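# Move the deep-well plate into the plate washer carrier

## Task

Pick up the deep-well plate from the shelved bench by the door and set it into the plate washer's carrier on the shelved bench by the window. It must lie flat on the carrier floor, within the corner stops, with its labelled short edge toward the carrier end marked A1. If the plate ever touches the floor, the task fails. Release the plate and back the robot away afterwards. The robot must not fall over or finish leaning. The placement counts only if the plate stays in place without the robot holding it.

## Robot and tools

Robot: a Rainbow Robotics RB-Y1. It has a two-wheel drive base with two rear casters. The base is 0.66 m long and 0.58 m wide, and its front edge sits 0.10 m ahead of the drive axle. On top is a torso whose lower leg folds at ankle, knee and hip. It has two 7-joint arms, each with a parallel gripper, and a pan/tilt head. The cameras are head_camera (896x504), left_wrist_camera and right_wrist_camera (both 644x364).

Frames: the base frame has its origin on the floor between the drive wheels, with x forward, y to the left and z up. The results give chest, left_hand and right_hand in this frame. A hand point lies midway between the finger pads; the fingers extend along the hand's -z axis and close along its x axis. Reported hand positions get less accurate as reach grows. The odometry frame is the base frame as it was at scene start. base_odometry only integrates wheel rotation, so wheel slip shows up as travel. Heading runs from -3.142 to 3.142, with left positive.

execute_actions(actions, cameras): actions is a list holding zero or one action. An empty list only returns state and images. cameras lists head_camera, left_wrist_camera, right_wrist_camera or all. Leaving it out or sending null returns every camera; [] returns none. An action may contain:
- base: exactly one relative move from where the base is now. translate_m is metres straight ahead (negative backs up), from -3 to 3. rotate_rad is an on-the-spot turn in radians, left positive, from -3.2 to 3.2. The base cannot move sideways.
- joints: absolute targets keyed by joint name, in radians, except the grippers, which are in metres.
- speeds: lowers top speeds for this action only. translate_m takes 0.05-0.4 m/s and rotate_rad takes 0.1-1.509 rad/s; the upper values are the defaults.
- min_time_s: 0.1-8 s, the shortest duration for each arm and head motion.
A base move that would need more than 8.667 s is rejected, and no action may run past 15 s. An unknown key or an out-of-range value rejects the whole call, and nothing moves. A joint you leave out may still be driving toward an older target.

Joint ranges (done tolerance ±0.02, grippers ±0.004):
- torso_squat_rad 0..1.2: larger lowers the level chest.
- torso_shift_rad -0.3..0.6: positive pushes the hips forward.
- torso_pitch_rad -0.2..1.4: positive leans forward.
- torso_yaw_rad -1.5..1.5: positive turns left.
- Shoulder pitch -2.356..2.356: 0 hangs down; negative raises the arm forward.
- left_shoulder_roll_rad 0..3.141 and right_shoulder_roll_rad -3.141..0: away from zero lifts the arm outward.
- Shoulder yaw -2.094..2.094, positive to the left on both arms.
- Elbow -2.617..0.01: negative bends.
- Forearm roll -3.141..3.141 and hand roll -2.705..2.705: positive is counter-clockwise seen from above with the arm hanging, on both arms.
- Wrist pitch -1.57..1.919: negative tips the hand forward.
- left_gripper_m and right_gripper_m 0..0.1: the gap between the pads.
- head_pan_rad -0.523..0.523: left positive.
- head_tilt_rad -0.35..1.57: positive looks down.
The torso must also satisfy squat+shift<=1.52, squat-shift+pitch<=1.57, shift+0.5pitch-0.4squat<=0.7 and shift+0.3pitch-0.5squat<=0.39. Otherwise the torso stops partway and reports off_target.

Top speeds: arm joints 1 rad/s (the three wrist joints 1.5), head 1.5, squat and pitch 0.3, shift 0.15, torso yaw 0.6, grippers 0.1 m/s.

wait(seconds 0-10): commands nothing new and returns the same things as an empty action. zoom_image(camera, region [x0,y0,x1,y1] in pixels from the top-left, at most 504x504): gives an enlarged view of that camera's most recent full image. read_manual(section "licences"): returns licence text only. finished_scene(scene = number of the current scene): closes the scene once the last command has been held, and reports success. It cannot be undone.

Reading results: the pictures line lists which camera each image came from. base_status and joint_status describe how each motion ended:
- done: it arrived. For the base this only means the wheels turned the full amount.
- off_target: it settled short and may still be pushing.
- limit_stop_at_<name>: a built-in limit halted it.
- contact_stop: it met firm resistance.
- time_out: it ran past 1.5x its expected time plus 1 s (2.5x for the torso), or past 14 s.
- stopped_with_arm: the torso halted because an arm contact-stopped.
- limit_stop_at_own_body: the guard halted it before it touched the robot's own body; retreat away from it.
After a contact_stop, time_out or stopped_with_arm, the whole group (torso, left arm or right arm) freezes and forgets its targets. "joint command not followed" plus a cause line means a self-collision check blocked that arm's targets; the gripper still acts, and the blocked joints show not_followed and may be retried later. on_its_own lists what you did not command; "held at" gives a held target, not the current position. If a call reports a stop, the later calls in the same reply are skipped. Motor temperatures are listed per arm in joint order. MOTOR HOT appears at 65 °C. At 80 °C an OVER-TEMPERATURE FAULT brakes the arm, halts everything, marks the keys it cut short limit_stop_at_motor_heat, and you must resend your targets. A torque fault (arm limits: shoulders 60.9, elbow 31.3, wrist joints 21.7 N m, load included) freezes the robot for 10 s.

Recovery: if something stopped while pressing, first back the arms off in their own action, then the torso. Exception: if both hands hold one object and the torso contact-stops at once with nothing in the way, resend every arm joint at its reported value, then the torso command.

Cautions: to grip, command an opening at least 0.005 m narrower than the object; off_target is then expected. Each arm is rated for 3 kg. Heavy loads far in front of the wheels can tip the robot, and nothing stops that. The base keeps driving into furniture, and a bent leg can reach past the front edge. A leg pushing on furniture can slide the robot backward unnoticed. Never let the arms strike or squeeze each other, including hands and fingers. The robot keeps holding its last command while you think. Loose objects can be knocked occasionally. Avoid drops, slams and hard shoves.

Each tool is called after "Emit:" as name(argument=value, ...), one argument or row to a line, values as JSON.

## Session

Emit:
execute_actions(
  actions=[],
  cameras=["head_camera"],
)

Scene clock: 0.00 s.
Motor temperatures (°C, as the motors report them): left_arm=[28 29 29 29 32 29 37] | right_arm=[33 28 27 31 35 36 34]
base_odometry: x=+0.000 y=+0.000 heading=+0.000 (m, m, rad; odometry frame)
base_status: not commanded
joint_positions: torso_squat_rad=+0.350 torso_shift_rad=-0.001 torso_pitch_rad=-0.001 torso_yaw_rad=+0.000 left_shoulder_pitch_rad=+0.007 left_shoulder_roll_rad=+0.034 left_shoulder_yaw_rad=-0.043 left_elbow_rad=-0.166 left_forearm_roll_rad=+0.016 left_wrist_pitch_rad=+0.006 left_hand_roll_rad=-0.030 left_gripper_m=+0.100 right_shoulder_pitch_rad=-0.002 right_shoulder_roll_rad=-0.033 right_shoulder_yaw_rad=-0.028 right_elbow_rad=-0.201 right_forearm_roll_rad=-0.011 right_wrist_pitch_rad=+0.036 right_hand_roll_rad=-0.018 right_gripper_m=+0.099 head_pan_rad=+0.000 head_tilt_rad=+0.401
joint_status: not commanded
chest: x=-0.2290 y=-0.0010 z=+1.2474 quat_wxyz=(+1.000, +0.001, -0.001, +0.000) (m; base frame)
left_hand: x=-0.1535 y=+0.2429 z=+0.5665 quat_wxyz=(+0.997, +0.017, -0.077, -0.029) (m; base frame)
right_hand: x=-0.1370 y=-0.2471 z=+0.5674 quat_wxyz=(+0.996, -0.015, -0.085, -0.027) (m; base frame)
pictures: head_camera
Images, in order (width x height): head_camera 896x504.

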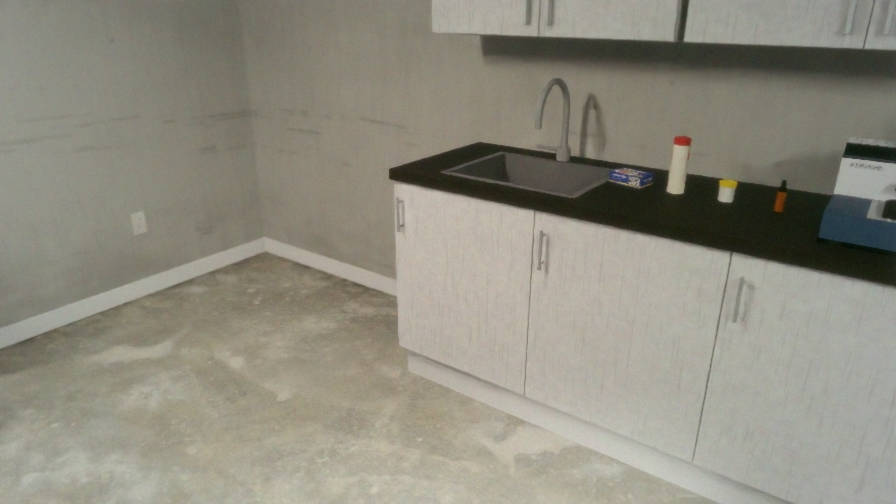

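Likely the same layout; the plate bench is to the left.

Emit:
execute_actions(
  actions=[
    {"base":{"rotate_rad":1.0},"joints":{"head_tilt_rad":0.3}},
  ],
  cameras=["head_camera"],
)

Scene clock: 3.87 s.
Motor temperatures (°C, as the motors report them): left_arm=[28 29 29 29 32 29 37] | right_arm=[33 28 27 31 35 36 34]
base_odometry: x=+0.000 y=+0.000 heading=+1.000 (m, m, rad; odometry frame)
base_status: done
joint_positions: torso_squat_rad=+0.350 torso_shift_rad=-0.001 torso_pitch_rad=-0.001 torso_yaw_rad=+0.000 left_shoulder_pitch_rad=+0.007 left_shoulder_roll_rad=+0.034 left_shoulder_yaw_rad=-0.043 left_elbow_rad=-0.166 left_forearm_roll_rad=+0.016 left_wrist_pitch_rad=+0.006 left_hand_roll_rad=-0.030 left_gripper_m=+0.100 right_shoulder_pitch_rad=-0.002 right_shoulder_roll_rad=-0.033 right_shoulder_yaw_rad=-0.028 right_elbow_rad=-0.201 right_forearm_roll_rad=-0.011 right_wrist_pitch_rad=+0.036 right_hand_roll_rad=-0.018 right_gripper_m=+0.099 head_pan_rad=+0.000 head_tilt_rad=+0.300
joint_status: all done
chest: x=-0.2290 y=-0.0010 z=+1.2474 quat_wxyz=(+1.000, +0.001, -0.001, +0.000) (m; base frame)
left_hand: x=-0.1535 y=+0.2429 z=+0.5665 quat_wxyz=(+0.997, +0.017, -0.077, -0.029) (m; base frame)
right_hand: x=-0.1370 y=-0.2471 z=+0.5674 quat_wxyz=(+0.996, -0.015, -0.085, -0.027) (m; base frame)
pictures: head_camera
Images, in order (width x height): head_camera 896x504.

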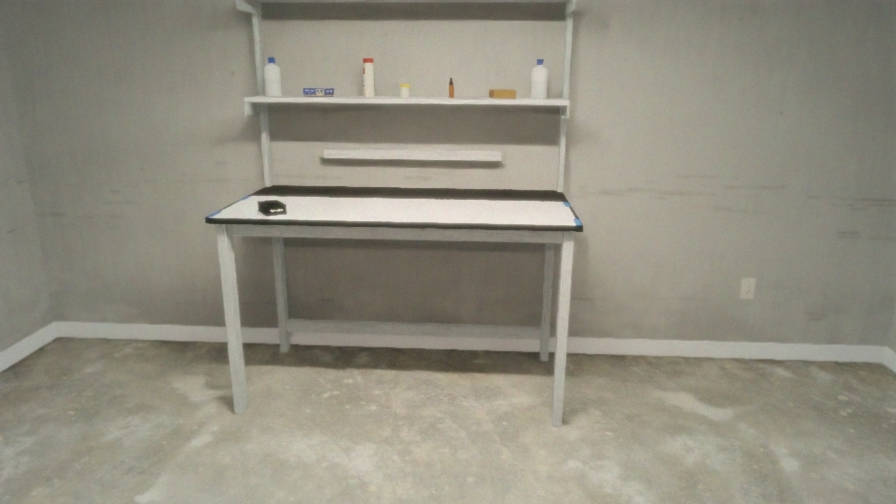

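Emit:
execute_actions(
  actions=[
    {"base":{"rotate_rad":0.3},"joints":{"torso_squat_rad":0.0,"left_shoulder_pitch_rad":-1.2085,"left_shoulder_roll_rad":0.526,"left_shoulder_yaw_rad":0.423,"left_elbow_rad":-0.4,"left_forearm_roll_rad":0,"left_wrist_pitch_rad":1.7,"left_hand_roll_rad":1.27,"head_tilt_rad":0.6}},
  ],
  cameras=[],
)

Emit:
execute_actions(
  actions=[
    {"base":{"translate_m":1.58}},
  ],
  cameras=[],
)

Emit:
execute_actions(
  actions=[
    {"base":{"rotate_rad":-0.37}},
  ],
  cameras=["head_camera"],
)

Scene clock: 13.93 s.
Motor temperatures (°C, as the motors report them): left_arm=[28 29 29 29 32 29 37] | right_arm=[33 28 27 31 35 36 34]
base_odometry: x=+0.000 y=+0.000 heading=+1.299 (m, m, rad; odometry frame)
base_status: done
joint_positions: torso_squat_rad=+0.000 torso_shift_rad=-0.001 torso_pitch_rad=-0.001 torso_yaw_rad=+0.000 left_shoulder_pitch_rad=-1.209 left_shoulder_roll_rad=+0.526 left_shoulder_yaw_rad=+0.423 left_elbow_rad=-0.400 left_forearm_roll_rad=+0.000 left_wrist_pitch_rad=+1.700 left_hand_roll_rad=+1.270 left_gripper_m=+0.100 right_shoulder_pitch_rad=-0.002 right_shoulder_roll_rad=-0.033 right_shoulder_yaw_rad=-0.028 right_elbow_rad=-0.201 right_forearm_roll_rad=-0.011 right_wrist_pitch_rad=+0.036 right_hand_roll_rad=-0.018 right_gripper_m=+0.099 head_pan_rad=+0.000 head_tilt_rad=+0.600
joint_status: all done
chest: x=-0.2290 y=-0.0011 z=+1.2899 quat_wxyz=(+1.000, +0.001, -0.001, +0.000) (m; base frame)
left_hand: x=+0.2797 y=+0.3765 z=+1.0990 quat_wxyz=(+0.707, +0.000, -0.001, +0.707) (m; base frame)
right_hand: x=-0.1370 y=-0.2471 z=+0.6099 quat_wxyz=(+0.996, -0.015, -0.085, -0.027) (m; base frame)
pictures: none
No camera images: the call's "cameras" was empty. Leave "cameras" out to get every camera's image.

Scene clock: 19.23 s.
Motor temperatures (°C, as the motors report them): left_arm=[29 29 29 29 32 29 37] | right_arm=[33 28 27 31 35 36 34]
base_odometry: x=+0.423 y=+1.522 heading=+1.300 (m, m, rad; odometry frame)
base_status: done
joint_positions: torso_squat_rad=+0.000 torso_shift_rad=-0.001 torso_pitch_rad=-0.001 torso_yaw_rad=+0.000 left_shoulder_pitch_rad=-1.209 left_shoulder_roll_rad=+0.526 left_shoulder_yaw_rad=+0.423 left_elbow_rad=-0.400 left_forearm_roll_rad=+0.000 left_wrist_pitch_rad=+1.700 left_hand_roll_rad=+1.270 left_gripper_m=+0.100 right_shoulder_pitch_rad=-0.002 right_shoulder_roll_rad=-0.033 right_shoulder_yaw_rad=-0.028 right_elbow_rad=-0.201 right_forearm_roll_rad=-0.011 right_wrist_pitch_rad=+0.036 right_hand_roll_rad=-0.018 right_gripper_m=+0.099 head_pan_rad=+0.000 head_tilt_rad=+0.600
joint_status: not commanded
chest: x=-0.2289 y=-0.0010 z=+1.2899 quat_wxyz=(+1.000, +0.001, -0.001, +0.000) (m; base frame)
left_hand: x=+0.2797 y=+0.3765 z=+1.0989 quat_wxyz=(+0.707, +0.000, -0.001, +0.707) (m; base frame)
right_hand: x=-0.1371 y=-0.2471 z=+0.6099 quat_wxyz=(+0.996, -0.015, -0.085, -0.027) (m; base frame)
pictures: none
No camera images: the call's "cameras" was empty. Leave "cameras" out to get every camera's image.

Scene clock: 21.53 s.
Motor temperatures (°C, as the motors report them): left_arm=[29 29 29 29 32 29 37] | right_arm=[33 28 27 31 35 36 34]
base_odometry: x=+0.423 y=+1.522 heading=+0.930 (m, m, rad; odometry frame)
base_status: done
joint_positions: torso_squat_rad=+0.000 torso_shift_rad=-0.001 torso_pitch_rad=-0.001 torso_yaw_rad=+0.000 left_shoulder_pitch_rad=-1.209 left_shoulder_roll_rad=+0.526 left_shoulder_yaw_rad=+0.423 left_elbow_rad=-0.400 left_forearm_roll_rad=+0.000 left_wrist_pitch_rad=+1.700 left_hand_roll_rad=+1.270 left_gripper_m=+0.100 right_shoulder_pitch_rad=-0.002 right_shoulder_roll_rad=-0.033 right_shoulder_yaw_rad=-0.028 right_elbow_rad=-0.201 right_forearm_roll_rad=-0.011 right_wrist_pitch_rad=+0.036 right_hand_roll_rad=-0.018 right_gripper_m=+0.099 head_pan_rad=+0.000 head_tilt_rad=+0.600
joint_status: not commanded
chest: x=-0.2290 y=-0.0010 z=+1.2899 quat_wxyz=(+1.000, +0.001, -0.001, +0.000) (m; base frame)
left_hand: x=+0.2797 y=+0.3765 z=+1.0989 quat_wxyz=(+0.707, +0.000, -0.001, +0.707) (m; base frame)
right_hand: x=-0.1371 y=-0.2471 z=+0.6099 quat_wxyz=(+0.996, -0.015, -0.085, -0.027) (m; base frame)
pictures: head_camera
Images, in order (width x height): head_camera 896x504.

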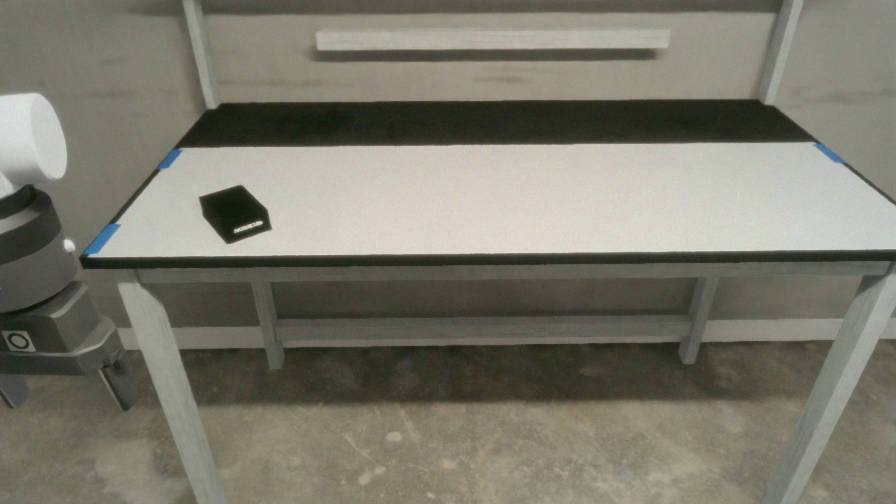

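Emit:
execute_actions(
  actions=[
    {"base":{"translate_m":0.64},"joints":{"torso_yaw_rad":0.12,"left_hand_roll_rad":1.70,"head_tilt_rad":0.9,"head_pan_rad":0.3}},
  ],
  cameras=["head_camera","left_wrist_camera"],
)

Scene clock: 27.13 s.
Motor temperatures (°C, as the motors report them): left_arm=[29 29 29 29 32 29 37] | right_arm=[33 28 27 31 35 36 34]
base_odometry: x=+0.806 y=+2.035 heading=+0.929 (m, m, rad; odometry frame)
base_status: done
joint_positions: torso_squat_rad=+0.000 torso_shift_rad=-0.001 torso_pitch_rad=-0.001 torso_yaw_rad=+0.120 left_shoulder_pitch_rad=-1.208 left_shoulder_roll_rad=+0.526 left_shoulder_yaw_rad=+0.423 left_elbow_rad=-0.400 left_forearm_roll_rad=+0.000 left_wrist_pitch_rad=+1.700 left_hand_roll_rad=+1.700 left_gripper_m=+0.100 right_shoulder_pitch_rad=-0.002 right_shoulder_roll_rad=-0.033 right_shoulder_yaw_rad=-0.028 right_elbow_rad=-0.201 right_forearm_roll_rad=-0.011 right_wrist_pitch_rad=+0.036 right_hand_roll_rad=-0.018 right_gripper_m=+0.099 head_pan_rad=+0.300 head_tilt_rad=+0.900
joint_status: all done
chest: x=-0.2290 y=-0.0010 z=+1.2899 quat_wxyz=(+0.998, +0.001, -0.001, +0.060) (m; base frame)
left_hand: x=+0.2307 y=+0.4348 z=+1.0989 quat_wxyz=(+0.489, +0.000, -0.001, +0.872) (m; base frame)
right_hand: x=-0.1081 y=-0.2344 z=+0.6099 quat_wxyz=(+0.996, -0.010, -0.086, +0.033) (m; base frame)
pictures: head_camera, left_wrist_camera
Images, in order (width x height): head_camera 896x504, left_wrist_camera 644x364.

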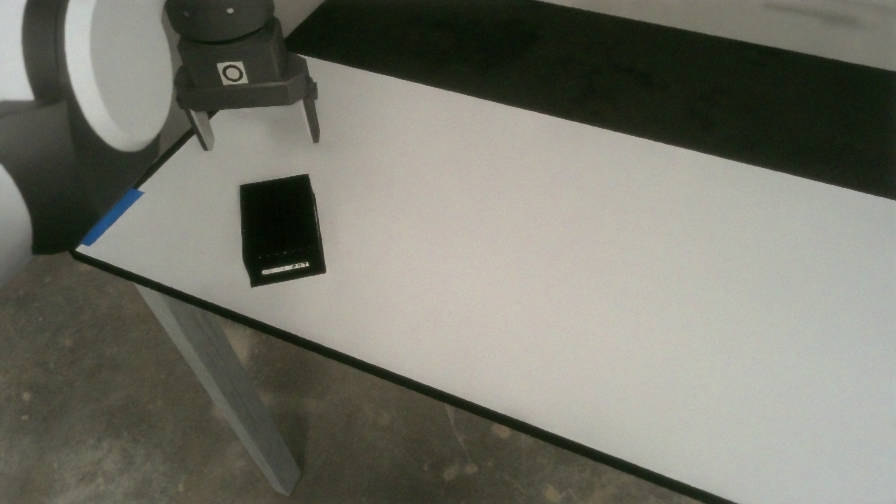

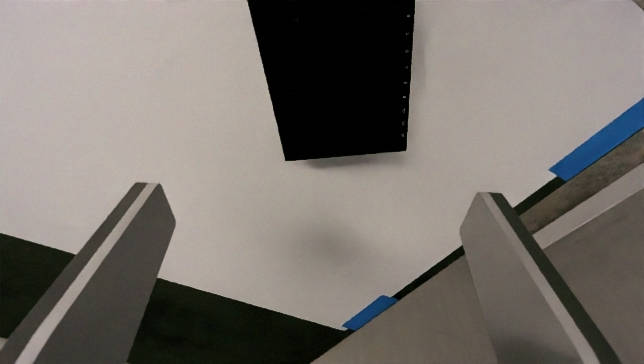

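Emit:
execute_actions(
  actions=[
    {"base":{"translate_m":-0.008},"joints":{"torso_yaw_rad":0.13,"left_hand_roll_rad":1.81,"torso_squat_rad":0.45}},
  ],
  cameras=["left_wrist_camera"],
)

Scene clock: 32.40 s.
Motor temperatures (°C, as the motors report them): left_arm=[29 29 29 29 32 29 37] | right_arm=[33 28 27 31 35 36 34]
base_odometry: x=+0.801 y=+2.028 heading=+0.929 (m, m, rad; odometry frame)
base_status: done
joint_positions: torso_squat_rad=+0.450 torso_shift_rad=-0.001 torso_pitch_rad=-0.001 torso_yaw_rad=+0.130 left_shoulder_pitch_rad=-1.208 left_shoulder_roll_rad=+0.526 left_shoulder_yaw_rad=+0.423 left_elbow_rad=-0.400 left_forearm_roll_rad=+0.000 left_wrist_pitch_rad=+1.700 left_hand_roll_rad=+1.810 left_gripper_m=+0.100 right_shoulder_pitch_rad=-0.002 right_shoulder_roll_rad=-0.033 right_shoulder_yaw_rad=-0.028 right_elbow_rad=-0.201 right_forearm_roll_rad=-0.011 right_wrist_pitch_rad=+0.036 right_hand_roll_rad=-0.018 right_gripper_m=+0.099 head_pan_rad=+0.300 head_tilt_rad=+0.900
joint_status: all done
chest: x=-0.2290 y=-0.0009 z=+1.2202 quat_wxyz=(+0.998, +0.001, -0.001, +0.065) (m; base frame)
left_hand: x=+0.2264 y=+0.4393 z=+1.0293 quat_wxyz=(+0.436, +0.000, -0.001, +0.900) (m; base frame)
right_hand: x=-0.1057 y=-0.2332 z=+0.5403 quat_wxyz=(+0.996, -0.010, -0.086, +0.038) (m; base frame)
pictures: left_wrist_camera
Images, in order (width x height): left_wrist_camera 644x364.

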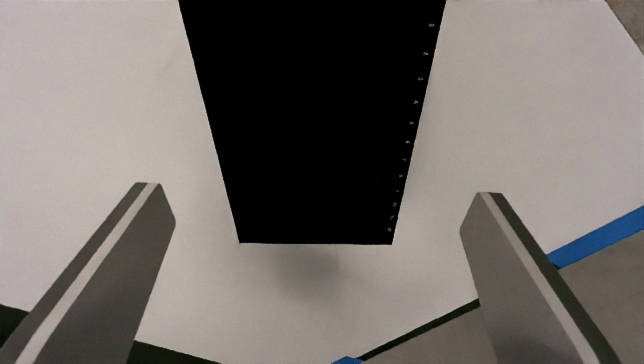

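Emit:
execute_actions(
  actions=[
    {"base":{"translate_m":0.006},"joints":{"torso_squat_rad":0.62}},
  ],
  cameras=["left_wrist_camera"],
)

Emit:
execute_actions(
  actions=[
    {"joints":{"left_gripper_m":0.07}},
  ],
  cameras=[],
)

Emit:
execute_actions(
  actions=[
    {"joints":{"torso_squat_rad":0.3}},
  ],
  cameras=["left_wrist_camera"],
)

Emit:
execute_actions(
  actions=[
    {"base":{"translate_m":-0.6},"joints":{"torso_squat_rad":0.0,"torso_yaw_rad":0,"left_hand_roll_rad":1.26,"head_pan_rad":0,"head_tilt_rad":0.3},"min_time_s":1.5},
  ],
  cameras=[],
)

Emit:
execute_actions(
  actions=[
    {"base":{"rotate_rad":-3.14}},
  ],
  cameras=["head_camera"],
)

Scene clock: 40.63 s.
Motor temperatures (°C, as the motors report them): left_arm=[29 29 29 29 32 29 37] | right_arm=[33 28 27 31 35 36 34]
base_odometry: x=+0.805 y=+2.033 heading=+0.929 (m, m, rad; odometry frame)
base_status: done
joint_positions: torso_squat_rad=+0.620 torso_shift_rad=-0.001 torso_pitch_rad=-0.001 torso_yaw_rad=+0.130 left_shoulder_pitch_rad=-1.208 left_shoulder_roll_rad=+0.526 left_shoulder_yaw_rad=+0.423 left_elbow_rad=-0.400 left_forearm_roll_rad=+0.000 left_wrist_pitch_rad=+1.700 left_hand_roll_rad=+1.810 left_gripper_m=+0.100 right_shoulder_pitch_rad=-0.002 right_shoulder_roll_rad=-0.033 right_shoulder_yaw_rad=-0.028 right_elbow_rad=-0.201 right_forearm_roll_rad=-0.011 right_wrist_pitch_rad=+0.036 right_hand_roll_rad=-0.018 right_gripper_m=+0.099 head_pan_rad=+0.300 head_tilt_rad=+0.900
joint_status: all done
chest: x=-0.2289 y=-0.0009 z=+1.1596 quat_wxyz=(+0.998, +0.001, -0.001, +0.065) (m; base frame)
left_hand: x=+0.2264 y=+0.4394 z=+0.9687 quat_wxyz=(+0.436, +0.000, -0.001, +0.900) (m; base frame)
right_hand: x=-0.1056 y=-0.2331 z=+0.4797 quat_wxyz=(+0.996, -0.010, -0.086, +0.038) (m; base frame)
pictures: left_wrist_camera
Images, in order (width x height): left_wrist_camera 644x364.

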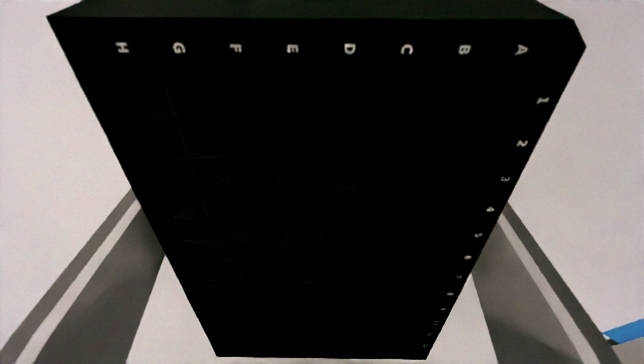

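Scene clock: 41.40 s.
Motor temperatures (°C, as the motors report them): left_arm=[29 29 29 29 32 29 37] | right_arm=[33 28 27 31 35 36 34]
base_odometry: x=+0.805 y=+2.033 heading=+0.929 (m, m, rad; odometry frame)
base_status: not commanded
joint_positions: torso_squat_rad=+0.620 torso_shift_rad=-0.001 torso_pitch_rad=-0.001 torso_yaw_rad=+0.130 left_shoulder_pitch_rad=-1.208 left_shoulder_roll_rad=+0.526 left_shoulder_yaw_rad=+0.423 left_elbow_rad=-0.400 left_forearm_roll_rad=+0.000 left_wrist_pitch_rad=+1.700 left_hand_roll_rad=+1.810 left_gripper_m=+0.082 right_shoulder_pitch_rad=-0.002 right_shoulder_roll_rad=-0.033 right_shoulder_yaw_rad=-0.028 right_elbow_rad=-0.201 right_forearm_roll_rad=-0.011 right_wrist_pitch_rad=+0.036 right_hand_roll_rad=-0.018 right_gripper_m=+0.099 head_pan_rad=+0.300 head_tilt_rad=+0.900
joint_status: left_gripper_m off_target (ended at +0.082, target +0.070)
chest: x=-0.2289 y=-0.0009 z=+1.1596 quat_wxyz=(+0.998, +0.001, -0.001, +0.065) (m; base frame)
left_hand: x=+0.2264 y=+0.4394 z=+0.9687 quat_wxyz=(+0.436, +0.000, -0.001, +0.900) (m; base frame)
right_hand: x=-0.1056 y=-0.2331 z=+0.4797 quat_wxyz=(+0.996, -0.010, -0.086, +0.038) (m; base frame)
pictures: none
No camera images: the call's "cameras" was empty. Leave "cameras" out to get every camera's image.

Scene clock: 43.23 s.
Motor temperatures (°C, as the motors report them): left_arm=[29 29 29 29 32 29 37] | right_arm=[33 28 27 31 35 36 34]
base_odometry: x=+0.805 y=+2.033 heading=+0.929 (m, m, rad; odometry frame)
base_status: not commanded
joint_positions: torso_squat_rad=+0.300 torso_shift_rad=-0.001 torso_pitch_rad=-0.001 torso_yaw_rad=+0.130 left_shoulder_pitch_rad=-1.208 left_shoulder_roll_rad=+0.526 left_shoulder_yaw_rad=+0.423 left_elbow_rad=-0.400 left_forearm_roll_rad=+0.000 left_wrist_pitch_rad=+1.700 left_hand_roll_rad=+1.810 left_gripper_m=+0.082 right_shoulder_pitch_rad=-0.002 right_shoulder_roll_rad=-0.033 right_shoulder_yaw_rad=-0.028 right_elbow_rad=-0.201 right_forearm_roll_rad=-0.011 right_wrist_pitch_rad=+0.036 right_hand_roll_rad=-0.018 right_gripper_m=+0.099 head_pan_rad=+0.300 head_tilt_rad=+0.900
joint_status: all done
chest: x=-0.2289 y=-0.0010 z=+1.2587 quat_wxyz=(+0.998, +0.001, -0.001, +0.065) (m; base frame)
left_hand: x=+0.2264 y=+0.4393 z=+1.0675 quat_wxyz=(+0.436, +0.000, -0.001, +0.900) (m; base frame)
right_hand: x=-0.1057 y=-0.2332 z=+0.5787 quat_wxyz=(+0.996, -0.010, -0.086, +0.038) (m; base frame)
pictures: left_wrist_camera
Images, in order (width x height): left_wrist_camera 644x364.

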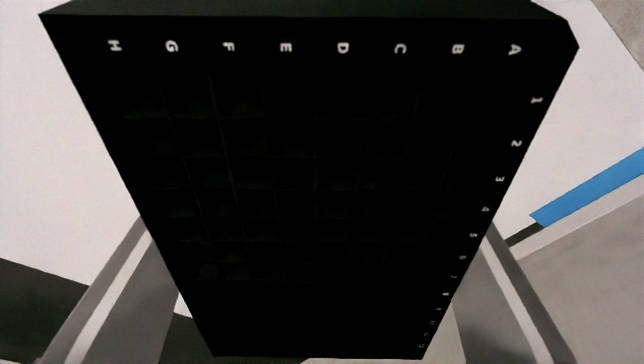

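Scene clock: 46.23 s.
Motor temperatures (°C, as the motors report them): left_arm=[30 29 29 29 32 29 37] | right_arm=[33 28 27 31 35 36 34]
base_odometry: x=+0.445 y=+1.553 heading=+0.928 (m, m, rad; odometry frame)
base_status: done
joint_positions: torso_squat_rad=+0.000 torso_shift_rad=-0.001 torso_pitch_rad=-0.001 torso_yaw_rad=+0.000 left_shoulder_pitch_rad=-1.208 left_shoulder_roll_rad=+0.526 left_shoulder_yaw_rad=+0.423 left_elbow_rad=-0.400 left_forearm_roll_rad=+0.000 left_wrist_pitch_rad=+1.700 left_hand_roll_rad=+1.260 left_gripper_m=+0.082 right_shoulder_pitch_rad=-0.002 right_shoulder_roll_rad=-0.033 right_shoulder_yaw_rad=-0.028 right_elbow_rad=-0.201 right_forearm_roll_rad=-0.011 right_wrist_pitch_rad=+0.036 right_hand_roll_rad=-0.018 right_gripper_m=+0.099 head_pan_rad=+0.000 head_tilt_rad=+0.300
joint_status: all done
chest: x=-0.2290 y=-0.0010 z=+1.2899 quat_wxyz=(+1.000, +0.001, -0.001, +0.000) (m; base frame)
left_hand: x=+0.2795 y=+0.3766 z=+1.0988 quat_wxyz=(+0.711, +0.000, -0.001, +0.703) (m; base frame)
right_hand: x=-0.1370 y=-0.2471 z=+0.6099 quat_wxyz=(+0.996, -0.015, -0.085, -0.027) (m; base frame)
pictures: none
No camera images: the call's "cameras" was empty. Leave "cameras" out to get every camera's image.

Scene clock: 51.60 s.
Motor temperatures (°C, as the motors report them): left_arm=[30 29 29 29 32 29 37] | right_arm=[33 28 27 31 35 36 34]
base_odometry: x=+0.445 y=+1.552 heading=-2.212 (m, m, rad; odometry frame)
base_status: done
joint_positions: torso_squat_rad=+0.000 torso_shift_rad=-0.001 torso_pitch_rad=-0.001 torso_yaw_rad=+0.000 left_shoulder_pitch_rad=-1.208 left_shoulder_roll_rad=+0.526 left_shoulder_yaw_rad=+0.423 left_elbow_rad=-0.400 left_forearm_roll_rad=+0.000 left_wrist_pitch_rad=+1.700 left_hand_roll_rad=+1.260 left_gripper_m=+0.082 right_shoulder_pitch_rad=-0.002 right_shoulder_roll_rad=-0.033 right_shoulder_yaw_rad=-0.028 right_elbow_rad=-0.201 right_forearm_roll_rad=-0.011 right_wrist_pitch_rad=+0.036 right_hand_roll_rad=-0.018 right_gripper_m=+0.099 head_pan_rad=+0.000 head_tilt_rad=+0.300
joint_status: not commanded
chest: x=-0.2290 y=-0.0010 z=+1.2899 quat_wxyz=(+1.000, +0.001, -0.001, +0.000) (m; base frame)
left_hand: x=+0.2795 y=+0.3766 z=+1.0988 quat_wxyz=(+0.711, +0.000, -0.001, +0.703) (m; base frame)
right_hand: x=-0.1371 y=-0.2471 z=+0.6099 quat_wxyz=(+0.996, -0.015, -0.085, -0.027) (m; base frame)
pictures: head_camera
Images, in order (width x height): head_camera 896x504.

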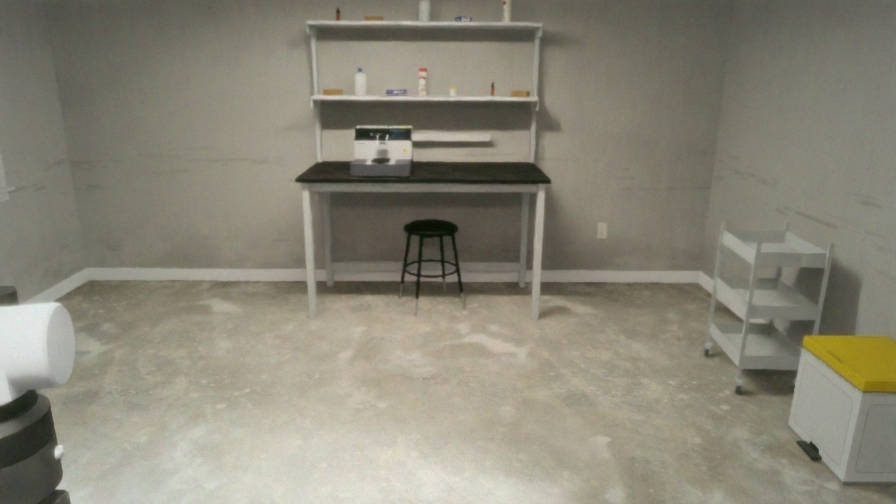

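Emit:
execute_actions(
  actions=[
    {"base":{"translate_m":2.65},"joints":{"head_tilt_rad":0.6}},
  ],
  cameras=["head_camera"],
)

Scene clock: 60.50 s.
Motor temperatures (°C, as the motors report them): left_arm=[30 30 29 29 32 29 37] | right_arm=[33 28 27 31 35 36 34]
base_odometry: x=-1.141 y=-0.571 heading=-2.212 (m, m, rad; odometry frame)
base_status: done
joint_positions: torso_squat_rad=+0.000 torso_shift_rad=-0.001 torso_pitch_rad=-0.001 torso_yaw_rad=+0.000 left_shoulder_pitch_rad=-1.208 left_shoulder_roll_rad=+0.526 left_shoulder_yaw_rad=+0.423 left_elbow_rad=-0.400 left_forearm_roll_rad=+0.000 left_wrist_pitch_rad=+1.700 left_hand_roll_rad=+1.260 left_gripper_m=+0.082 right_shoulder_pitch_rad=-0.002 right_shoulder_roll_rad=-0.033 right_shoulder_yaw_rad=-0.028 right_elbow_rad=-0.201 right_forearm_roll_rad=-0.011 right_wrist_pitch_rad=+0.036 right_hand_roll_rad=-0.018 right_gripper_m=+0.099 head_pan_rad=+0.000 head_tilt_rad=+0.600
joint_status: all done
chest: x=-0.2289 y=-0.0010 z=+1.2899 quat_wxyz=(+1.000, +0.001, -0.001, +0.000) (m; base frame)
left_hand: x=+0.2795 y=+0.3766 z=+1.0988 quat_wxyz=(+0.711, +0.000, -0.001, +0.703) (m; base frame)
right_hand: x=-0.1370 y=-0.2471 z=+0.6099 quat_wxyz=(+0.996, -0.015, -0.085, -0.027) (m; base frame)
pictures: head_camera
Images, in order (width x height): head_camera 896x504.

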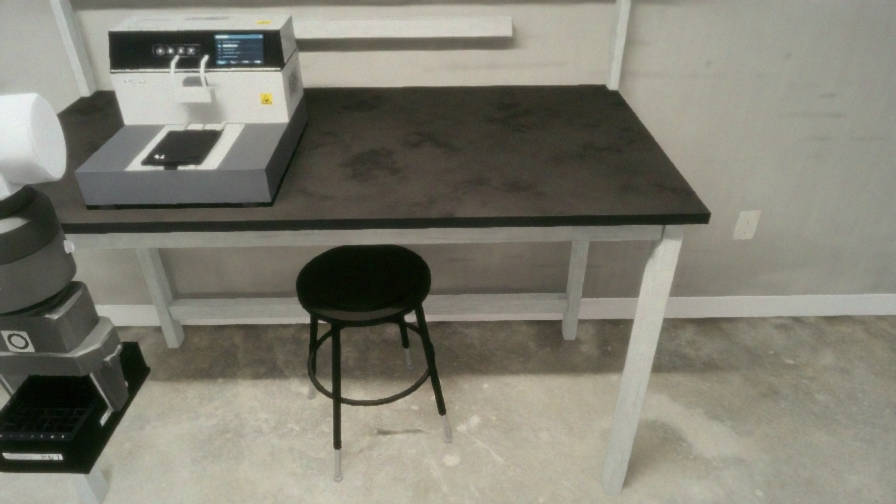

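Emit:
execute_actions(
  actions=[
    {"base":{"rotate_rad":0.24},"joints":{"left_elbow_rad":-0.55,"left_wrist_pitch_rad":1.85},"min_time_s":1},
  ],
  cameras=[],
)

Emit:
execute_actions(
  actions=[
    {"base":{"translate_m":0.62},"joints":{"head_tilt_rad":0.8}},
  ],
  cameras=[],
)

Emit:
execute_actions(
  actions=[
    {"base":{"rotate_rad":-0.205}},
  ],
  cameras=["head_camera","left_wrist_camera"],
)

Scene clock: 65.47 s.
Motor temperatures (°C, as the motors report them): left_arm=[30 30 29 29 32 29 37] | right_arm=[33 28 27 31 35 36 34]
base_odometry: x=-1.141 y=-0.571 heading=-1.973 (m, m, rad; odometry frame)
base_status: done
joint_positions: torso_squat_rad=+0.000 torso_shift_rad=-0.001 torso_pitch_rad=-0.001 torso_yaw_rad=+0.000 left_shoulder_pitch_rad=-1.208 left_shoulder_roll_rad=+0.526 left_shoulder_yaw_rad=+0.423 left_elbow_rad=-0.550 left_forearm_roll_rad=+0.000 left_wrist_pitch_rad=+1.850 left_hand_roll_rad=+1.260 left_gripper_m=+0.082 right_shoulder_pitch_rad=-0.002 right_shoulder_roll_rad=-0.033 right_shoulder_yaw_rad=-0.028 right_elbow_rad=-0.201 right_forearm_roll_rad=-0.011 right_wrist_pitch_rad=+0.036 right_hand_roll_rad=-0.018 right_gripper_m=+0.099 head_pan_rad=+0.000 head_tilt_rad=+0.600
joint_status: all done
chest: x=-0.2289 y=-0.0010 z=+1.2899 quat_wxyz=(+1.000, +0.001, -0.001, +0.000) (m; base frame)
left_hand: x=+0.2764 y=+0.3755 z=+1.1373 quat_wxyz=(+0.711, +0.000, -0.001, +0.703) (m; base frame)
right_hand: x=-0.1370 y=-0.2471 z=+0.6099 quat_wxyz=(+0.996, -0.015, -0.085, -0.027) (m; base frame)
pictures: none
No camera images: the call's "cameras" was empty. Leave "cameras" out to get every camera's image.

Scene clock: 68.37 s.
Motor temperatures (°C, as the motors report them): left_arm=[30 30 29 29 32 29 37] | right_arm=[33 28 27 31 35 36 34]
base_odometry: x=-1.383 y=-1.142 heading=-1.972 (m, m, rad; odometry frame)
base_status: done
joint_positions: torso_squat_rad=+0.000 torso_shift_rad=-0.001 torso_pitch_rad=-0.001 torso_yaw_rad=+0.000 left_shoulder_pitch_rad=-1.208 left_shoulder_roll_rad=+0.526 left_shoulder_yaw_rad=+0.423 left_elbow_rad=-0.550 left_forearm_roll_rad=+0.000 left_wrist_pitch_rad=+1.850 left_hand_roll_rad=+1.260 left_gripper_m=+0.082 right_shoulder_pitch_rad=-0.002 right_shoulder_roll_rad=-0.033 right_shoulder_yaw_rad=-0.028 right_elbow_rad=-0.201 right_forearm_roll_rad=-0.011 right_wrist_pitch_rad=+0.036 right_hand_roll_rad=-0.018 right_gripper_m=+0.099 head_pan_rad=+0.000 head_tilt_rad=+0.800
joint_status: all done
chest: x=-0.2289 y=-0.0010 z=+1.2899 quat_wxyz=(+1.000, +0.001, -0.001, +0.000) (m; base frame)
left_hand: x=+0.2764 y=+0.3755 z=+1.1373 quat_wxyz=(+0.711, +0.000, -0.001, +0.703) (m; base frame)
right_hand: x=-0.1370 y=-0.2471 z=+0.6099 quat_wxyz=(+0.996, -0.015, -0.085, -0.027) (m; base frame)
pictures: none
No camera images: the call's "cameras" was empty. Leave "cameras" out to get every camera's image.

Scene clock: 70.20 s.
Motor temperatures (°C, as the motors report them): left_arm=[30 30 29 29 32 29 37] | right_arm=[33 28 27 31 35 36 34]
base_odometry: x=-1.383 y=-1.142 heading=-2.177 (m, m, rad; odometry frame)
base_status: done
joint_positions: torso_squat_rad=+0.000 torso_shift_rad=-0.001 torso_pitch_rad=-0.001 torso_yaw_rad=+0.000 left_shoulder_pitch_rad=-1.208 left_shoulder_roll_rad=+0.526 left_shoulder_yaw_rad=+0.423 left_elbow_rad=-0.550 left_forearm_roll_rad=+0.000 left_wrist_pitch_rad=+1.850 left_hand_roll_rad=+1.260 left_gripper_m=+0.082 right_shoulder_pitch_rad=-0.002 right_shoulder_roll_rad=-0.033 right_shoulder_yaw_rad=-0.028 right_elbow_rad=-0.201 right_forearm_roll_rad=-0.011 right_wrist_pitch_rad=+0.036 right_hand_roll_rad=-0.018 right_gripper_m=+0.099 head_pan_rad=+0.000 head_tilt_rad=+0.800
joint_status: not commanded
chest: x=-0.2289 y=-0.0010 z=+1.2899 quat_wxyz=(+1.000, +0.001, -0.001, +0.000) (m; base frame)
left_hand: x=+0.2764 y=+0.3755 z=+1.1373 quat_wxyz=(+0.711, +0.000, -0.001, +0.703) (m; base frame)
right_hand: x=-0.1370 y=-0.2471 z=+0.6099 quat_wxyz=(+0.996, -0.015, -0.085, -0.027) (m; base frame)
pictures: head_camera, left_wrist_camera
Images, in order (width x height): head_camera 896x504, left_wrist_camera 644x364.

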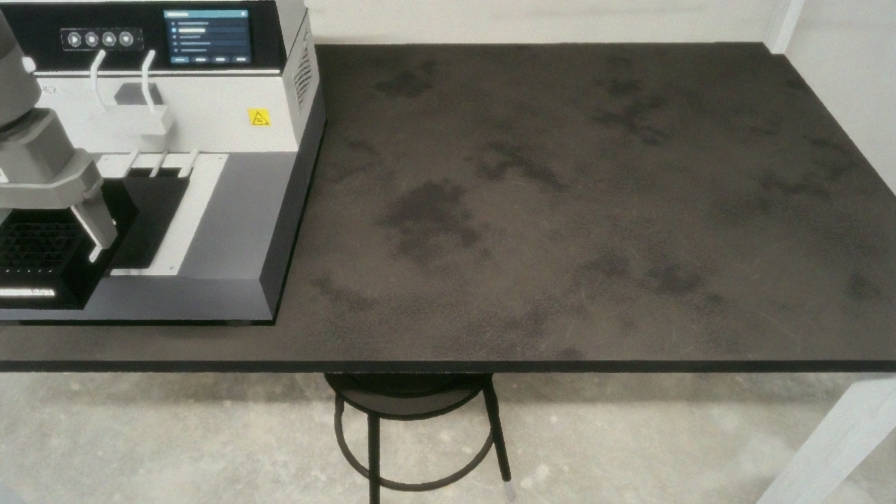

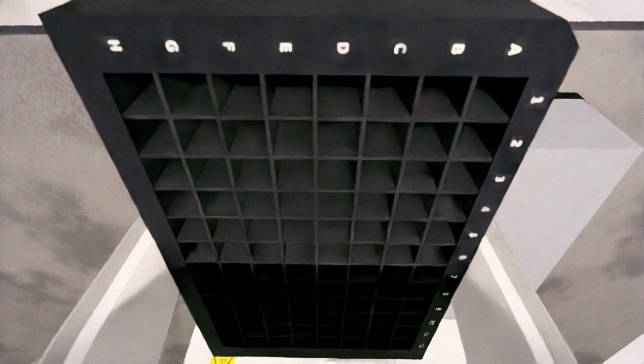

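Emit:
execute_actions(
  actions=[
    {"base":{"translate_m":0.175},"joints":{"torso_yaw_rad":0.105,"left_hand_roll_rad":1.14,"left_elbow_rad":-0.42,"left_wrist_pitch_rad":1.72,"head_pan_rad":0.3},"min_time_s":1},
  ],
  cameras=["head_camera","left_wrist_camera"],
)

Scene clock: 76.77 s.
Motor temperatures (°C, as the motors report them): left_arm=[30 30 29 29 32 29 37] | right_arm=[33 28 27 31 35 36 34]
base_odometry: x=-1.483 y=-1.286 heading=-2.177 (m, m, rad; odometry frame)
base_status: done
joint_positions: torso_squat_rad=+0.000 torso_shift_rad=-0.001 torso_pitch_rad=-0.001 torso_yaw_rad=+0.105 left_shoulder_pitch_rad=-1.208 left_shoulder_roll_rad=+0.526 left_shoulder_yaw_rad=+0.423 left_elbow_rad=-0.420 left_forearm_roll_rad=+0.000 left_wrist_pitch_rad=+1.720 left_hand_roll_rad=+1.140 left_gripper_m=+0.082 right_shoulder_pitch_rad=-0.002 right_shoulder_roll_rad=-0.033 right_shoulder_yaw_rad=-0.028 right_elbow_rad=-0.201 right_forearm_roll_rad=-0.011 right_wrist_pitch_rad=+0.036 right_hand_roll_rad=-0.018 right_gripper_m=+0.099 head_pan_rad=+0.300 head_tilt_rad=+0.800
joint_status: all done
chest: x=-0.2289 y=-0.0010 z=+1.2899 quat_wxyz=(+0.999, +0.001, -0.001, +0.052) (m; base frame)
left_hand: x=+0.2371 y=+0.4278 z=+1.1039 quat_wxyz=(+0.716, +0.000, -0.001, +0.698) (m; base frame)
right_hand: x=-0.1116 y=-0.2362 z=+0.6099 quat_wxyz=(+0.996, -0.011, -0.085, +0.025) (m; base frame)
pictures: head_camera, left_wrist_camera
Images, in order (width x height): head_camera 896x504, left_wrist_camera 644x364.

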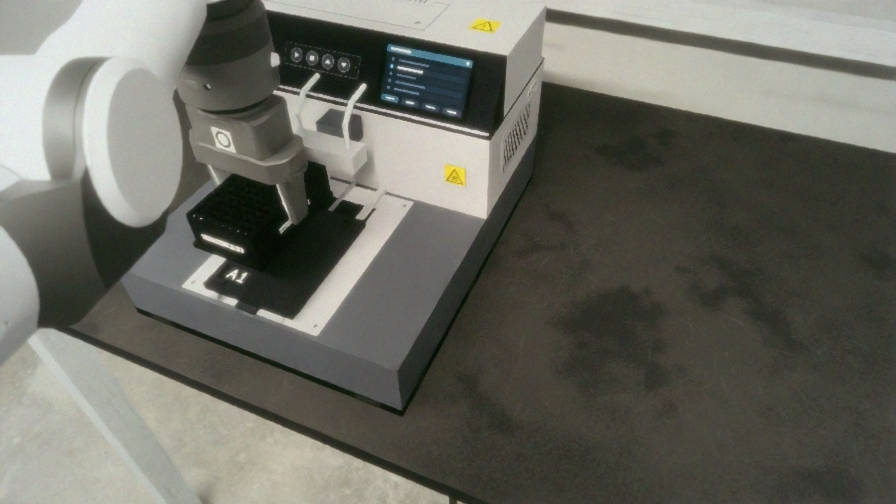

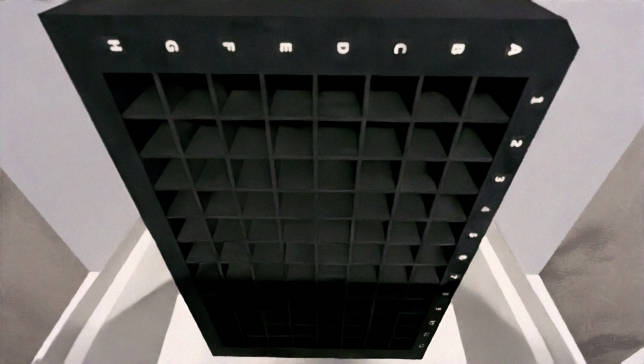

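Emit:
execute_actions(
  actions=[
    {"base":{"translate_m":-0.004},"joints":{"torso_yaw_rad":0.096,"left_hand_roll_rad":1.149,"torso_squat_rad":0.294}},
  ],
  cameras=["head_camera","left_wrist_camera"],
)

Emit:
zoom_image(
  camera="head_camera",
  region=[150, 130, 430, 340],
)

Scene clock: 81.17 s.
Motor temperatures (°C, as the motors report them): left_arm=[30 30 29 29 32 29 37] | right_arm=[33 28 27 31 35 36 34]
base_odometry: x=-1.481 y=-1.282 heading=-2.178 (m, m, rad; odometry frame)
base_status: done
joint_positions: torso_squat_rad=+0.294 torso_shift_rad=-0.001 torso_pitch_rad=-0.001 torso_yaw_rad=+0.096 left_shoulder_pitch_rad=-1.208 left_shoulder_roll_rad=+0.526 left_shoulder_yaw_rad=+0.423 left_elbow_rad=-0.420 left_forearm_roll_rad=+0.000 left_wrist_pitch_rad=+1.720 left_hand_roll_rad=+1.149 left_gripper_m=+0.082 right_shoulder_pitch_rad=-0.002 right_shoulder_roll_rad=-0.033 right_shoulder_yaw_rad=-0.028 right_elbow_rad=-0.201 right_forearm_roll_rad=-0.011 right_wrist_pitch_rad=+0.036 right_hand_roll_rad=-0.018 right_gripper_m=+0.099 head_pan_rad=+0.300 head_tilt_rad=+0.800
joint_status: all done
chest: x=-0.2290 y=-0.0010 z=+1.2599 quat_wxyz=(+0.999, +0.001, -0.001, +0.048) (m; base frame)
left_hand: x=+0.2409 y=+0.4236 z=+1.0740 quat_wxyz=(+0.716, +0.000, -0.001, +0.698) (m; base frame)
right_hand: x=-0.1137 y=-0.2372 z=+0.5799 quat_wxyz=(+0.996, -0.011, -0.085, +0.021) (m; base frame)
pictures: head_camera, left_wrist_camera
Images, in order (width x height): head_camera 896x504, left_wrist_camera 644x364.

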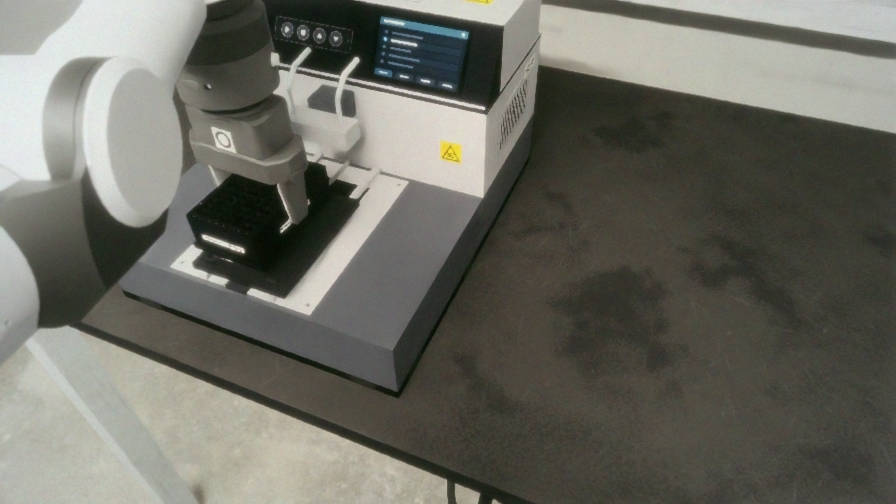

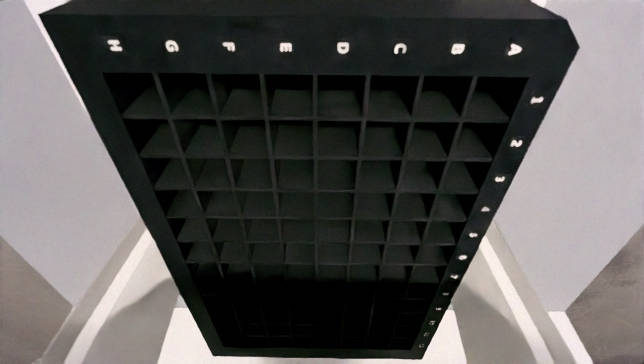

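Region (150, 130, 430, 340) of head_camera's 896x504 image, scaled by 1.800, with more detail than that image has; it fills the top 378 rows of this view, and the rest is white.

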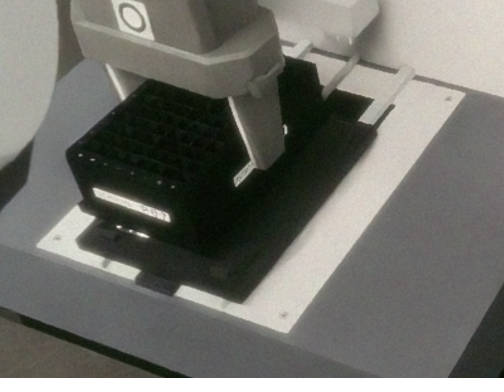

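Emit:
execute_actions(
  actions=[
    {"joints":{"torso_yaw_rad":0.0905,"left_hand_roll_rad":1.154}},
  ],
  cameras=[],
)

Emit:
execute_actions(
  actions=[
    {"joints":{"torso_squat_rad":0.335}},
  ],
  cameras=[],
)

Emit:
execute_actions(
  actions=[
    {"joints":{"torso_squat_rad":0.35}},
  ],
  cameras=["left_wrist_camera"],
)

Scene clock: 85.00 s.
Motor temperatures (°C, as the motors report them): left_arm=[30 30 29 30 32 29 37] | right_arm=[33 28 27 31 35 36 34]
base_odometry: x=-1.481 y=-1.282 heading=-2.178 (m, m, rad; odometry frame)
base_status: not commanded
joint_positions: torso_squat_rad=+0.294 torso_shift_rad=-0.001 torso_pitch_rad=-0.001 torso_yaw_rad=+0.091 left_shoulder_pitch_rad=-1.208 left_shoulder_roll_rad=+0.526 left_shoulder_yaw_rad=+0.423 left_elbow_rad=-0.420 left_forearm_roll_rad=+0.000 left_wrist_pitch_rad=+1.720 left_hand_roll_rad=+1.154 left_gripper_m=+0.082 right_shoulder_pitch_rad=-0.002 right_shoulder_roll_rad=-0.033 right_shoulder_yaw_rad=-0.028 right_elbow_rad=-0.201 right_forearm_roll_rad=-0.011 right_wrist_pitch_rad=+0.036 right_hand_roll_rad=-0.018 right_gripper_m=+0.099 head_pan_rad=+0.300 head_tilt_rad=+0.800
joint_status: all done
chest: x=-0.2290 y=-0.0010 z=+1.2599 quat_wxyz=(+0.999, +0.001, -0.001, +0.045) (m; base frame)
left_hand: x=+0.2432 y=+0.4209 z=+1.0739 quat_wxyz=(+0.716, +0.000, -0.001, +0.698) (m; base frame)
right_hand: x=-0.1150 y=-0.2379 z=+0.5799 quat_wxyz=(+0.996, -0.011, -0.085, +0.018) (m; base frame)
pictures: none
No camera images: the call's "cameras" was empty. Leave "cameras" out to get every camera's image.

Scene clock: 85.80 s.
Motor temperatures (°C, as the motors report them): left_arm=[30 30 29 30 32 29 37] | right_arm=[33 28 27 31 35 36 34]
base_odometry: x=-1.481 y=-1.282 heading=-2.178 (m, m, rad; odometry frame)
base_status: not commanded
joint_positions: torso_squat_rad=+0.335 torso_shift_rad=-0.001 torso_pitch_rad=-0.002 torso_yaw_rad=+0.091 left_shoulder_pitch_rad=-1.209 left_shoulder_roll_rad=+0.526 left_shoulder_yaw_rad=+0.423 left_elbow_rad=-0.420 left_forearm_roll_rad=+0.000 left_wrist_pitch_rad=+1.720 left_hand_roll_rad=+1.154 left_gripper_m=+0.082 right_shoulder_pitch_rad=-0.002 right_shoulder_roll_rad=-0.033 right_shoulder_yaw_rad=-0.028 right_elbow_rad=-0.201 right_forearm_roll_rad=-0.011 right_wrist_pitch_rad=+0.036 right_hand_roll_rad=-0.018 right_gripper_m=+0.099 head_pan_rad=+0.300 head_tilt_rad=+0.800
joint_status: all done
chest: x=-0.2291 y=-0.0010 z=+1.2510 quat_wxyz=(+0.999, +0.001, -0.001, +0.045) (m; base frame)
left_hand: x=+0.2435 y=+0.4209 z=+1.0658 quat_wxyz=(+0.716, +0.000, -0.002, +0.698) (m; base frame)
right_hand: x=-0.1150 y=-0.2378 z=+0.5710 quat_wxyz=(+0.996, -0.011, -0.086, +0.018) (m; base frame)
pictures: none
No camera images: the call's "cameras" was empty. Leave "cameras" out to get every camera's image.

Scene clock: 86.40 s.
Motor temperatures (°C, as the motors report them): left_arm=[30 30 29 29 32 29 37] | right_arm=[33 28 27 31 35 36 34]
base_odometry: x=-1.481 y=-1.282 heading=-2.178 (m, m, rad; odometry frame)
base_status: not commanded
joint_positions: torso_squat_rad=+0.350 torso_shift_rad=-0.001 torso_pitch_rad=-0.003 torso_yaw_rad=+0.091 left_shoulder_pitch_rad=-1.211 left_shoulder_roll_rad=+0.527 left_shoulder_yaw_rad=+0.423 left_elbow_rad=-0.422 left_forearm_roll_rad=+0.000 left_wrist_pitch_rad=+1.720 left_hand_roll_rad=+1.154 left_gripper_m=+0.082 right_shoulder_pitch_rad=-0.002 right_shoulder_roll_rad=-0.033 right_shoulder_yaw_rad=-0.028 right_elbow_rad=-0.201 right_forearm_roll_rad=-0.011 right_wrist_pitch_rad=+0.036 right_hand_roll_rad=-0.018 right_gripper_m=+0.099 head_pan_rad=+0.300 head_tilt_rad=+0.800
joint_status: all done
chest: x=-0.2296 y=-0.0013 z=+1.2475 quat_wxyz=(+0.999, +0.001, -0.001, +0.045) (m; base frame)
left_hand: x=+0.2439 y=+0.4210 z=+1.0644 quat_wxyz=(+0.716, -0.001, -0.004, +0.698) (m; base frame)
right_hand: x=-0.1149 y=-0.2377 z=+0.5674 quat_wxyz=(+0.996, -0.011, -0.086, +0.018) (m; base frame)
pictures: left_wrist_camera
Images, in order (width x height): left_wrist_camera 644x364.

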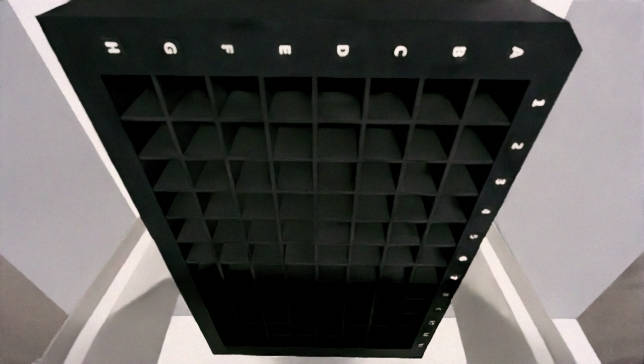

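Emit:
execute_actions(
  actions=[
    {"joints":{"left_gripper_m":0.1}},
  ],
  cameras=[],
)

Emit:
execute_actions(
  actions=[
    {"joints":{"left_elbow_rad":-0.6,"left_wrist_pitch_rad":1.9,"torso_squat_rad":0.2},"min_time_s":0.7},
  ],
  cameras=[],
)

Emit:
execute_actions(
  actions=[
    {"base":{"translate_m":-0.08}},
  ],
  cameras=["left_wrist_camera"],
)

Emit:
zoom_image(
  camera="left_wrist_camera",
  region=[190, 70, 440, 200],
)

Scene clock: 90.17 s.
Motor temperatures (°C, as the motors report them): left_arm=[30 30 29 29 32 29 37] | right_arm=[33 28 27 31 35 36 34]
base_odometry: x=-1.481 y=-1.282 heading=-2.178 (m, m, rad; odometry frame)
base_status: not commanded
joint_positions: torso_squat_rad=+0.350 torso_shift_rad=-0.001 torso_pitch_rad=-0.001 torso_yaw_rad=+0.091 left_shoulder_pitch_rad=-1.209 left_shoulder_roll_rad=+0.526 left_shoulder_yaw_rad=+0.423 left_elbow_rad=-0.420 left_forearm_roll_rad=+0.000 left_wrist_pitch_rad=+1.720 left_hand_roll_rad=+1.154 left_gripper_m=+0.100 right_shoulder_pitch_rad=-0.002 right_shoulder_roll_rad=-0.033 right_shoulder_yaw_rad=-0.028 right_elbow_rad=-0.201 right_forearm_roll_rad=-0.011 right_wrist_pitch_rad=+0.036 right_hand_roll_rad=-0.018 right_gripper_m=+0.099 head_pan_rad=+0.300 head_tilt_rad=+0.800
joint_status: all done
chest: x=-0.2290 y=-0.0010 z=+1.2475 quat_wxyz=(+0.999, +0.001, -0.001, +0.045) (m; base frame)
left_hand: x=+0.2434 y=+0.4210 z=+1.0619 quat_wxyz=(+0.716, +0.000, -0.001, +0.698) (m; base frame)
right_hand: x=-0.1150 y=-0.2378 z=+0.5675 quat_wxyz=(+0.996, -0.011, -0.085, +0.018) (m; base frame)
pictures: none
No camera images: the call's "cameras" was empty. Leave "cameras" out to get every camera's image.

Scene clock: 91.43 s.
Motor temperatures (°C, as the motors report them): left_arm=[30 30 29 29 32 29 37] | right_arm=[33 28 27 31 35 36 34]
base_odometry: x=-1.481 y=-1.282 heading=-2.178 (m, m, rad; odometry frame)
base_status: not commanded
joint_positions: torso_squat_rad=+0.200 torso_shift_rad=-0.001 torso_pitch_rad=-0.001 torso_yaw_rad=+0.091 left_shoulder_pitch_rad=-1.209 left_shoulder_roll_rad=+0.526 left_shoulder_yaw_rad=+0.423 left_elbow_rad=-0.600 left_forearm_roll_rad=+0.000 left_wrist_pitch_rad=+1.900 left_hand_roll_rad=+1.154 left_gripper_m=+0.100 right_shoulder_pitch_rad=-0.002 right_shoulder_roll_rad=-0.033 right_shoulder_yaw_rad=-0.028 right_elbow_rad=-0.201 right_forearm_roll_rad=-0.011 right_wrist_pitch_rad=+0.036 right_hand_roll_rad=-0.018 right_gripper_m=+0.099 head_pan_rad=+0.300 head_tilt_rad=+0.800
joint_status: all done
chest: x=-0.2289 y=-0.0010 z=+1.2760 quat_wxyz=(+0.999, +0.001, -0.001, +0.045) (m; base frame)
left_hand: x=+0.2382 y=+0.4188 z=+1.1361 quat_wxyz=(+0.716, +0.000, -0.001, +0.698) (m; base frame)
right_hand: x=-0.1151 y=-0.2379 z=+0.5960 quat_wxyz=(+0.996, -0.011, -0.085, +0.018) (m; base frame)
pictures: none
No camera images: the call's "cameras" was empty. Leave "cameras" out to get every camera's image.

Scene clock: 92.70 s.
Motor temperatures (°C, as the motors report them): left_arm=[30 30 29 29 32 29 37] | right_arm=[33 28 27 31 35 36 34]
base_odometry: x=-1.435 y=-1.217 heading=-2.176 (m, m, rad; odometry frame)
base_status: done
joint_positions: torso_squat_rad=+0.200 torso_shift_rad=-0.001 torso_pitch_rad=-0.001 torso_yaw_rad=+0.091 left_shoulder_pitch_rad=-1.209 left_shoulder_roll_rad=+0.526 left_shoulder_yaw_rad=+0.423 left_elbow_rad=-0.600 left_forearm_roll_rad=+0.000 left_wrist_pitch_rad=+1.900 left_hand_roll_rad=+1.154 left_gripper_m=+0.100 right_shoulder_pitch_rad=-0.002 right_shoulder_roll_rad=-0.033 right_shoulder_yaw_rad=-0.028 right_elbow_rad=-0.201 right_forearm_roll_rad=-0.011 right_wrist_pitch_rad=+0.036 right_hand_roll_rad=-0.018 right_gripper_m=+0.099 head_pan_rad=+0.300 head_tilt_rad=+0.800
joint_status: not commanded
chest: x=-0.2290 y=-0.0010 z=+1.2760 quat_wxyz=(+0.999, +0.001, -0.001, +0.045) (m; base frame)
left_hand: x=+0.2381 y=+0.4188 z=+1.1362 quat_wxyz=(+0.716, +0.000, -0.001, +0.698) (m; base frame)
right_hand: x=-0.1151 y=-0.2379 z=+0.5960 quat_wxyz=(+0.996, -0.011, -0.085, +0.018) (m; base frame)
pictures: left_wrist_camera
Images, in order (width x height): left_wrist_camera 644x364.

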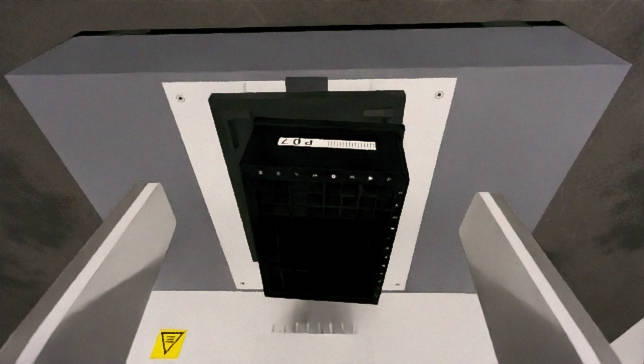

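Region (190, 70, 440, 200) of left_wrist_camera's 644x364 image, scaled by 2.016, with more detail than that image has; it fills the top 262 rows of this view, and the rest is white.

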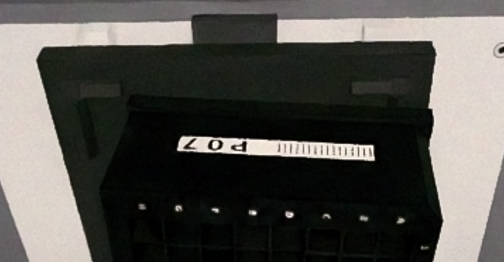

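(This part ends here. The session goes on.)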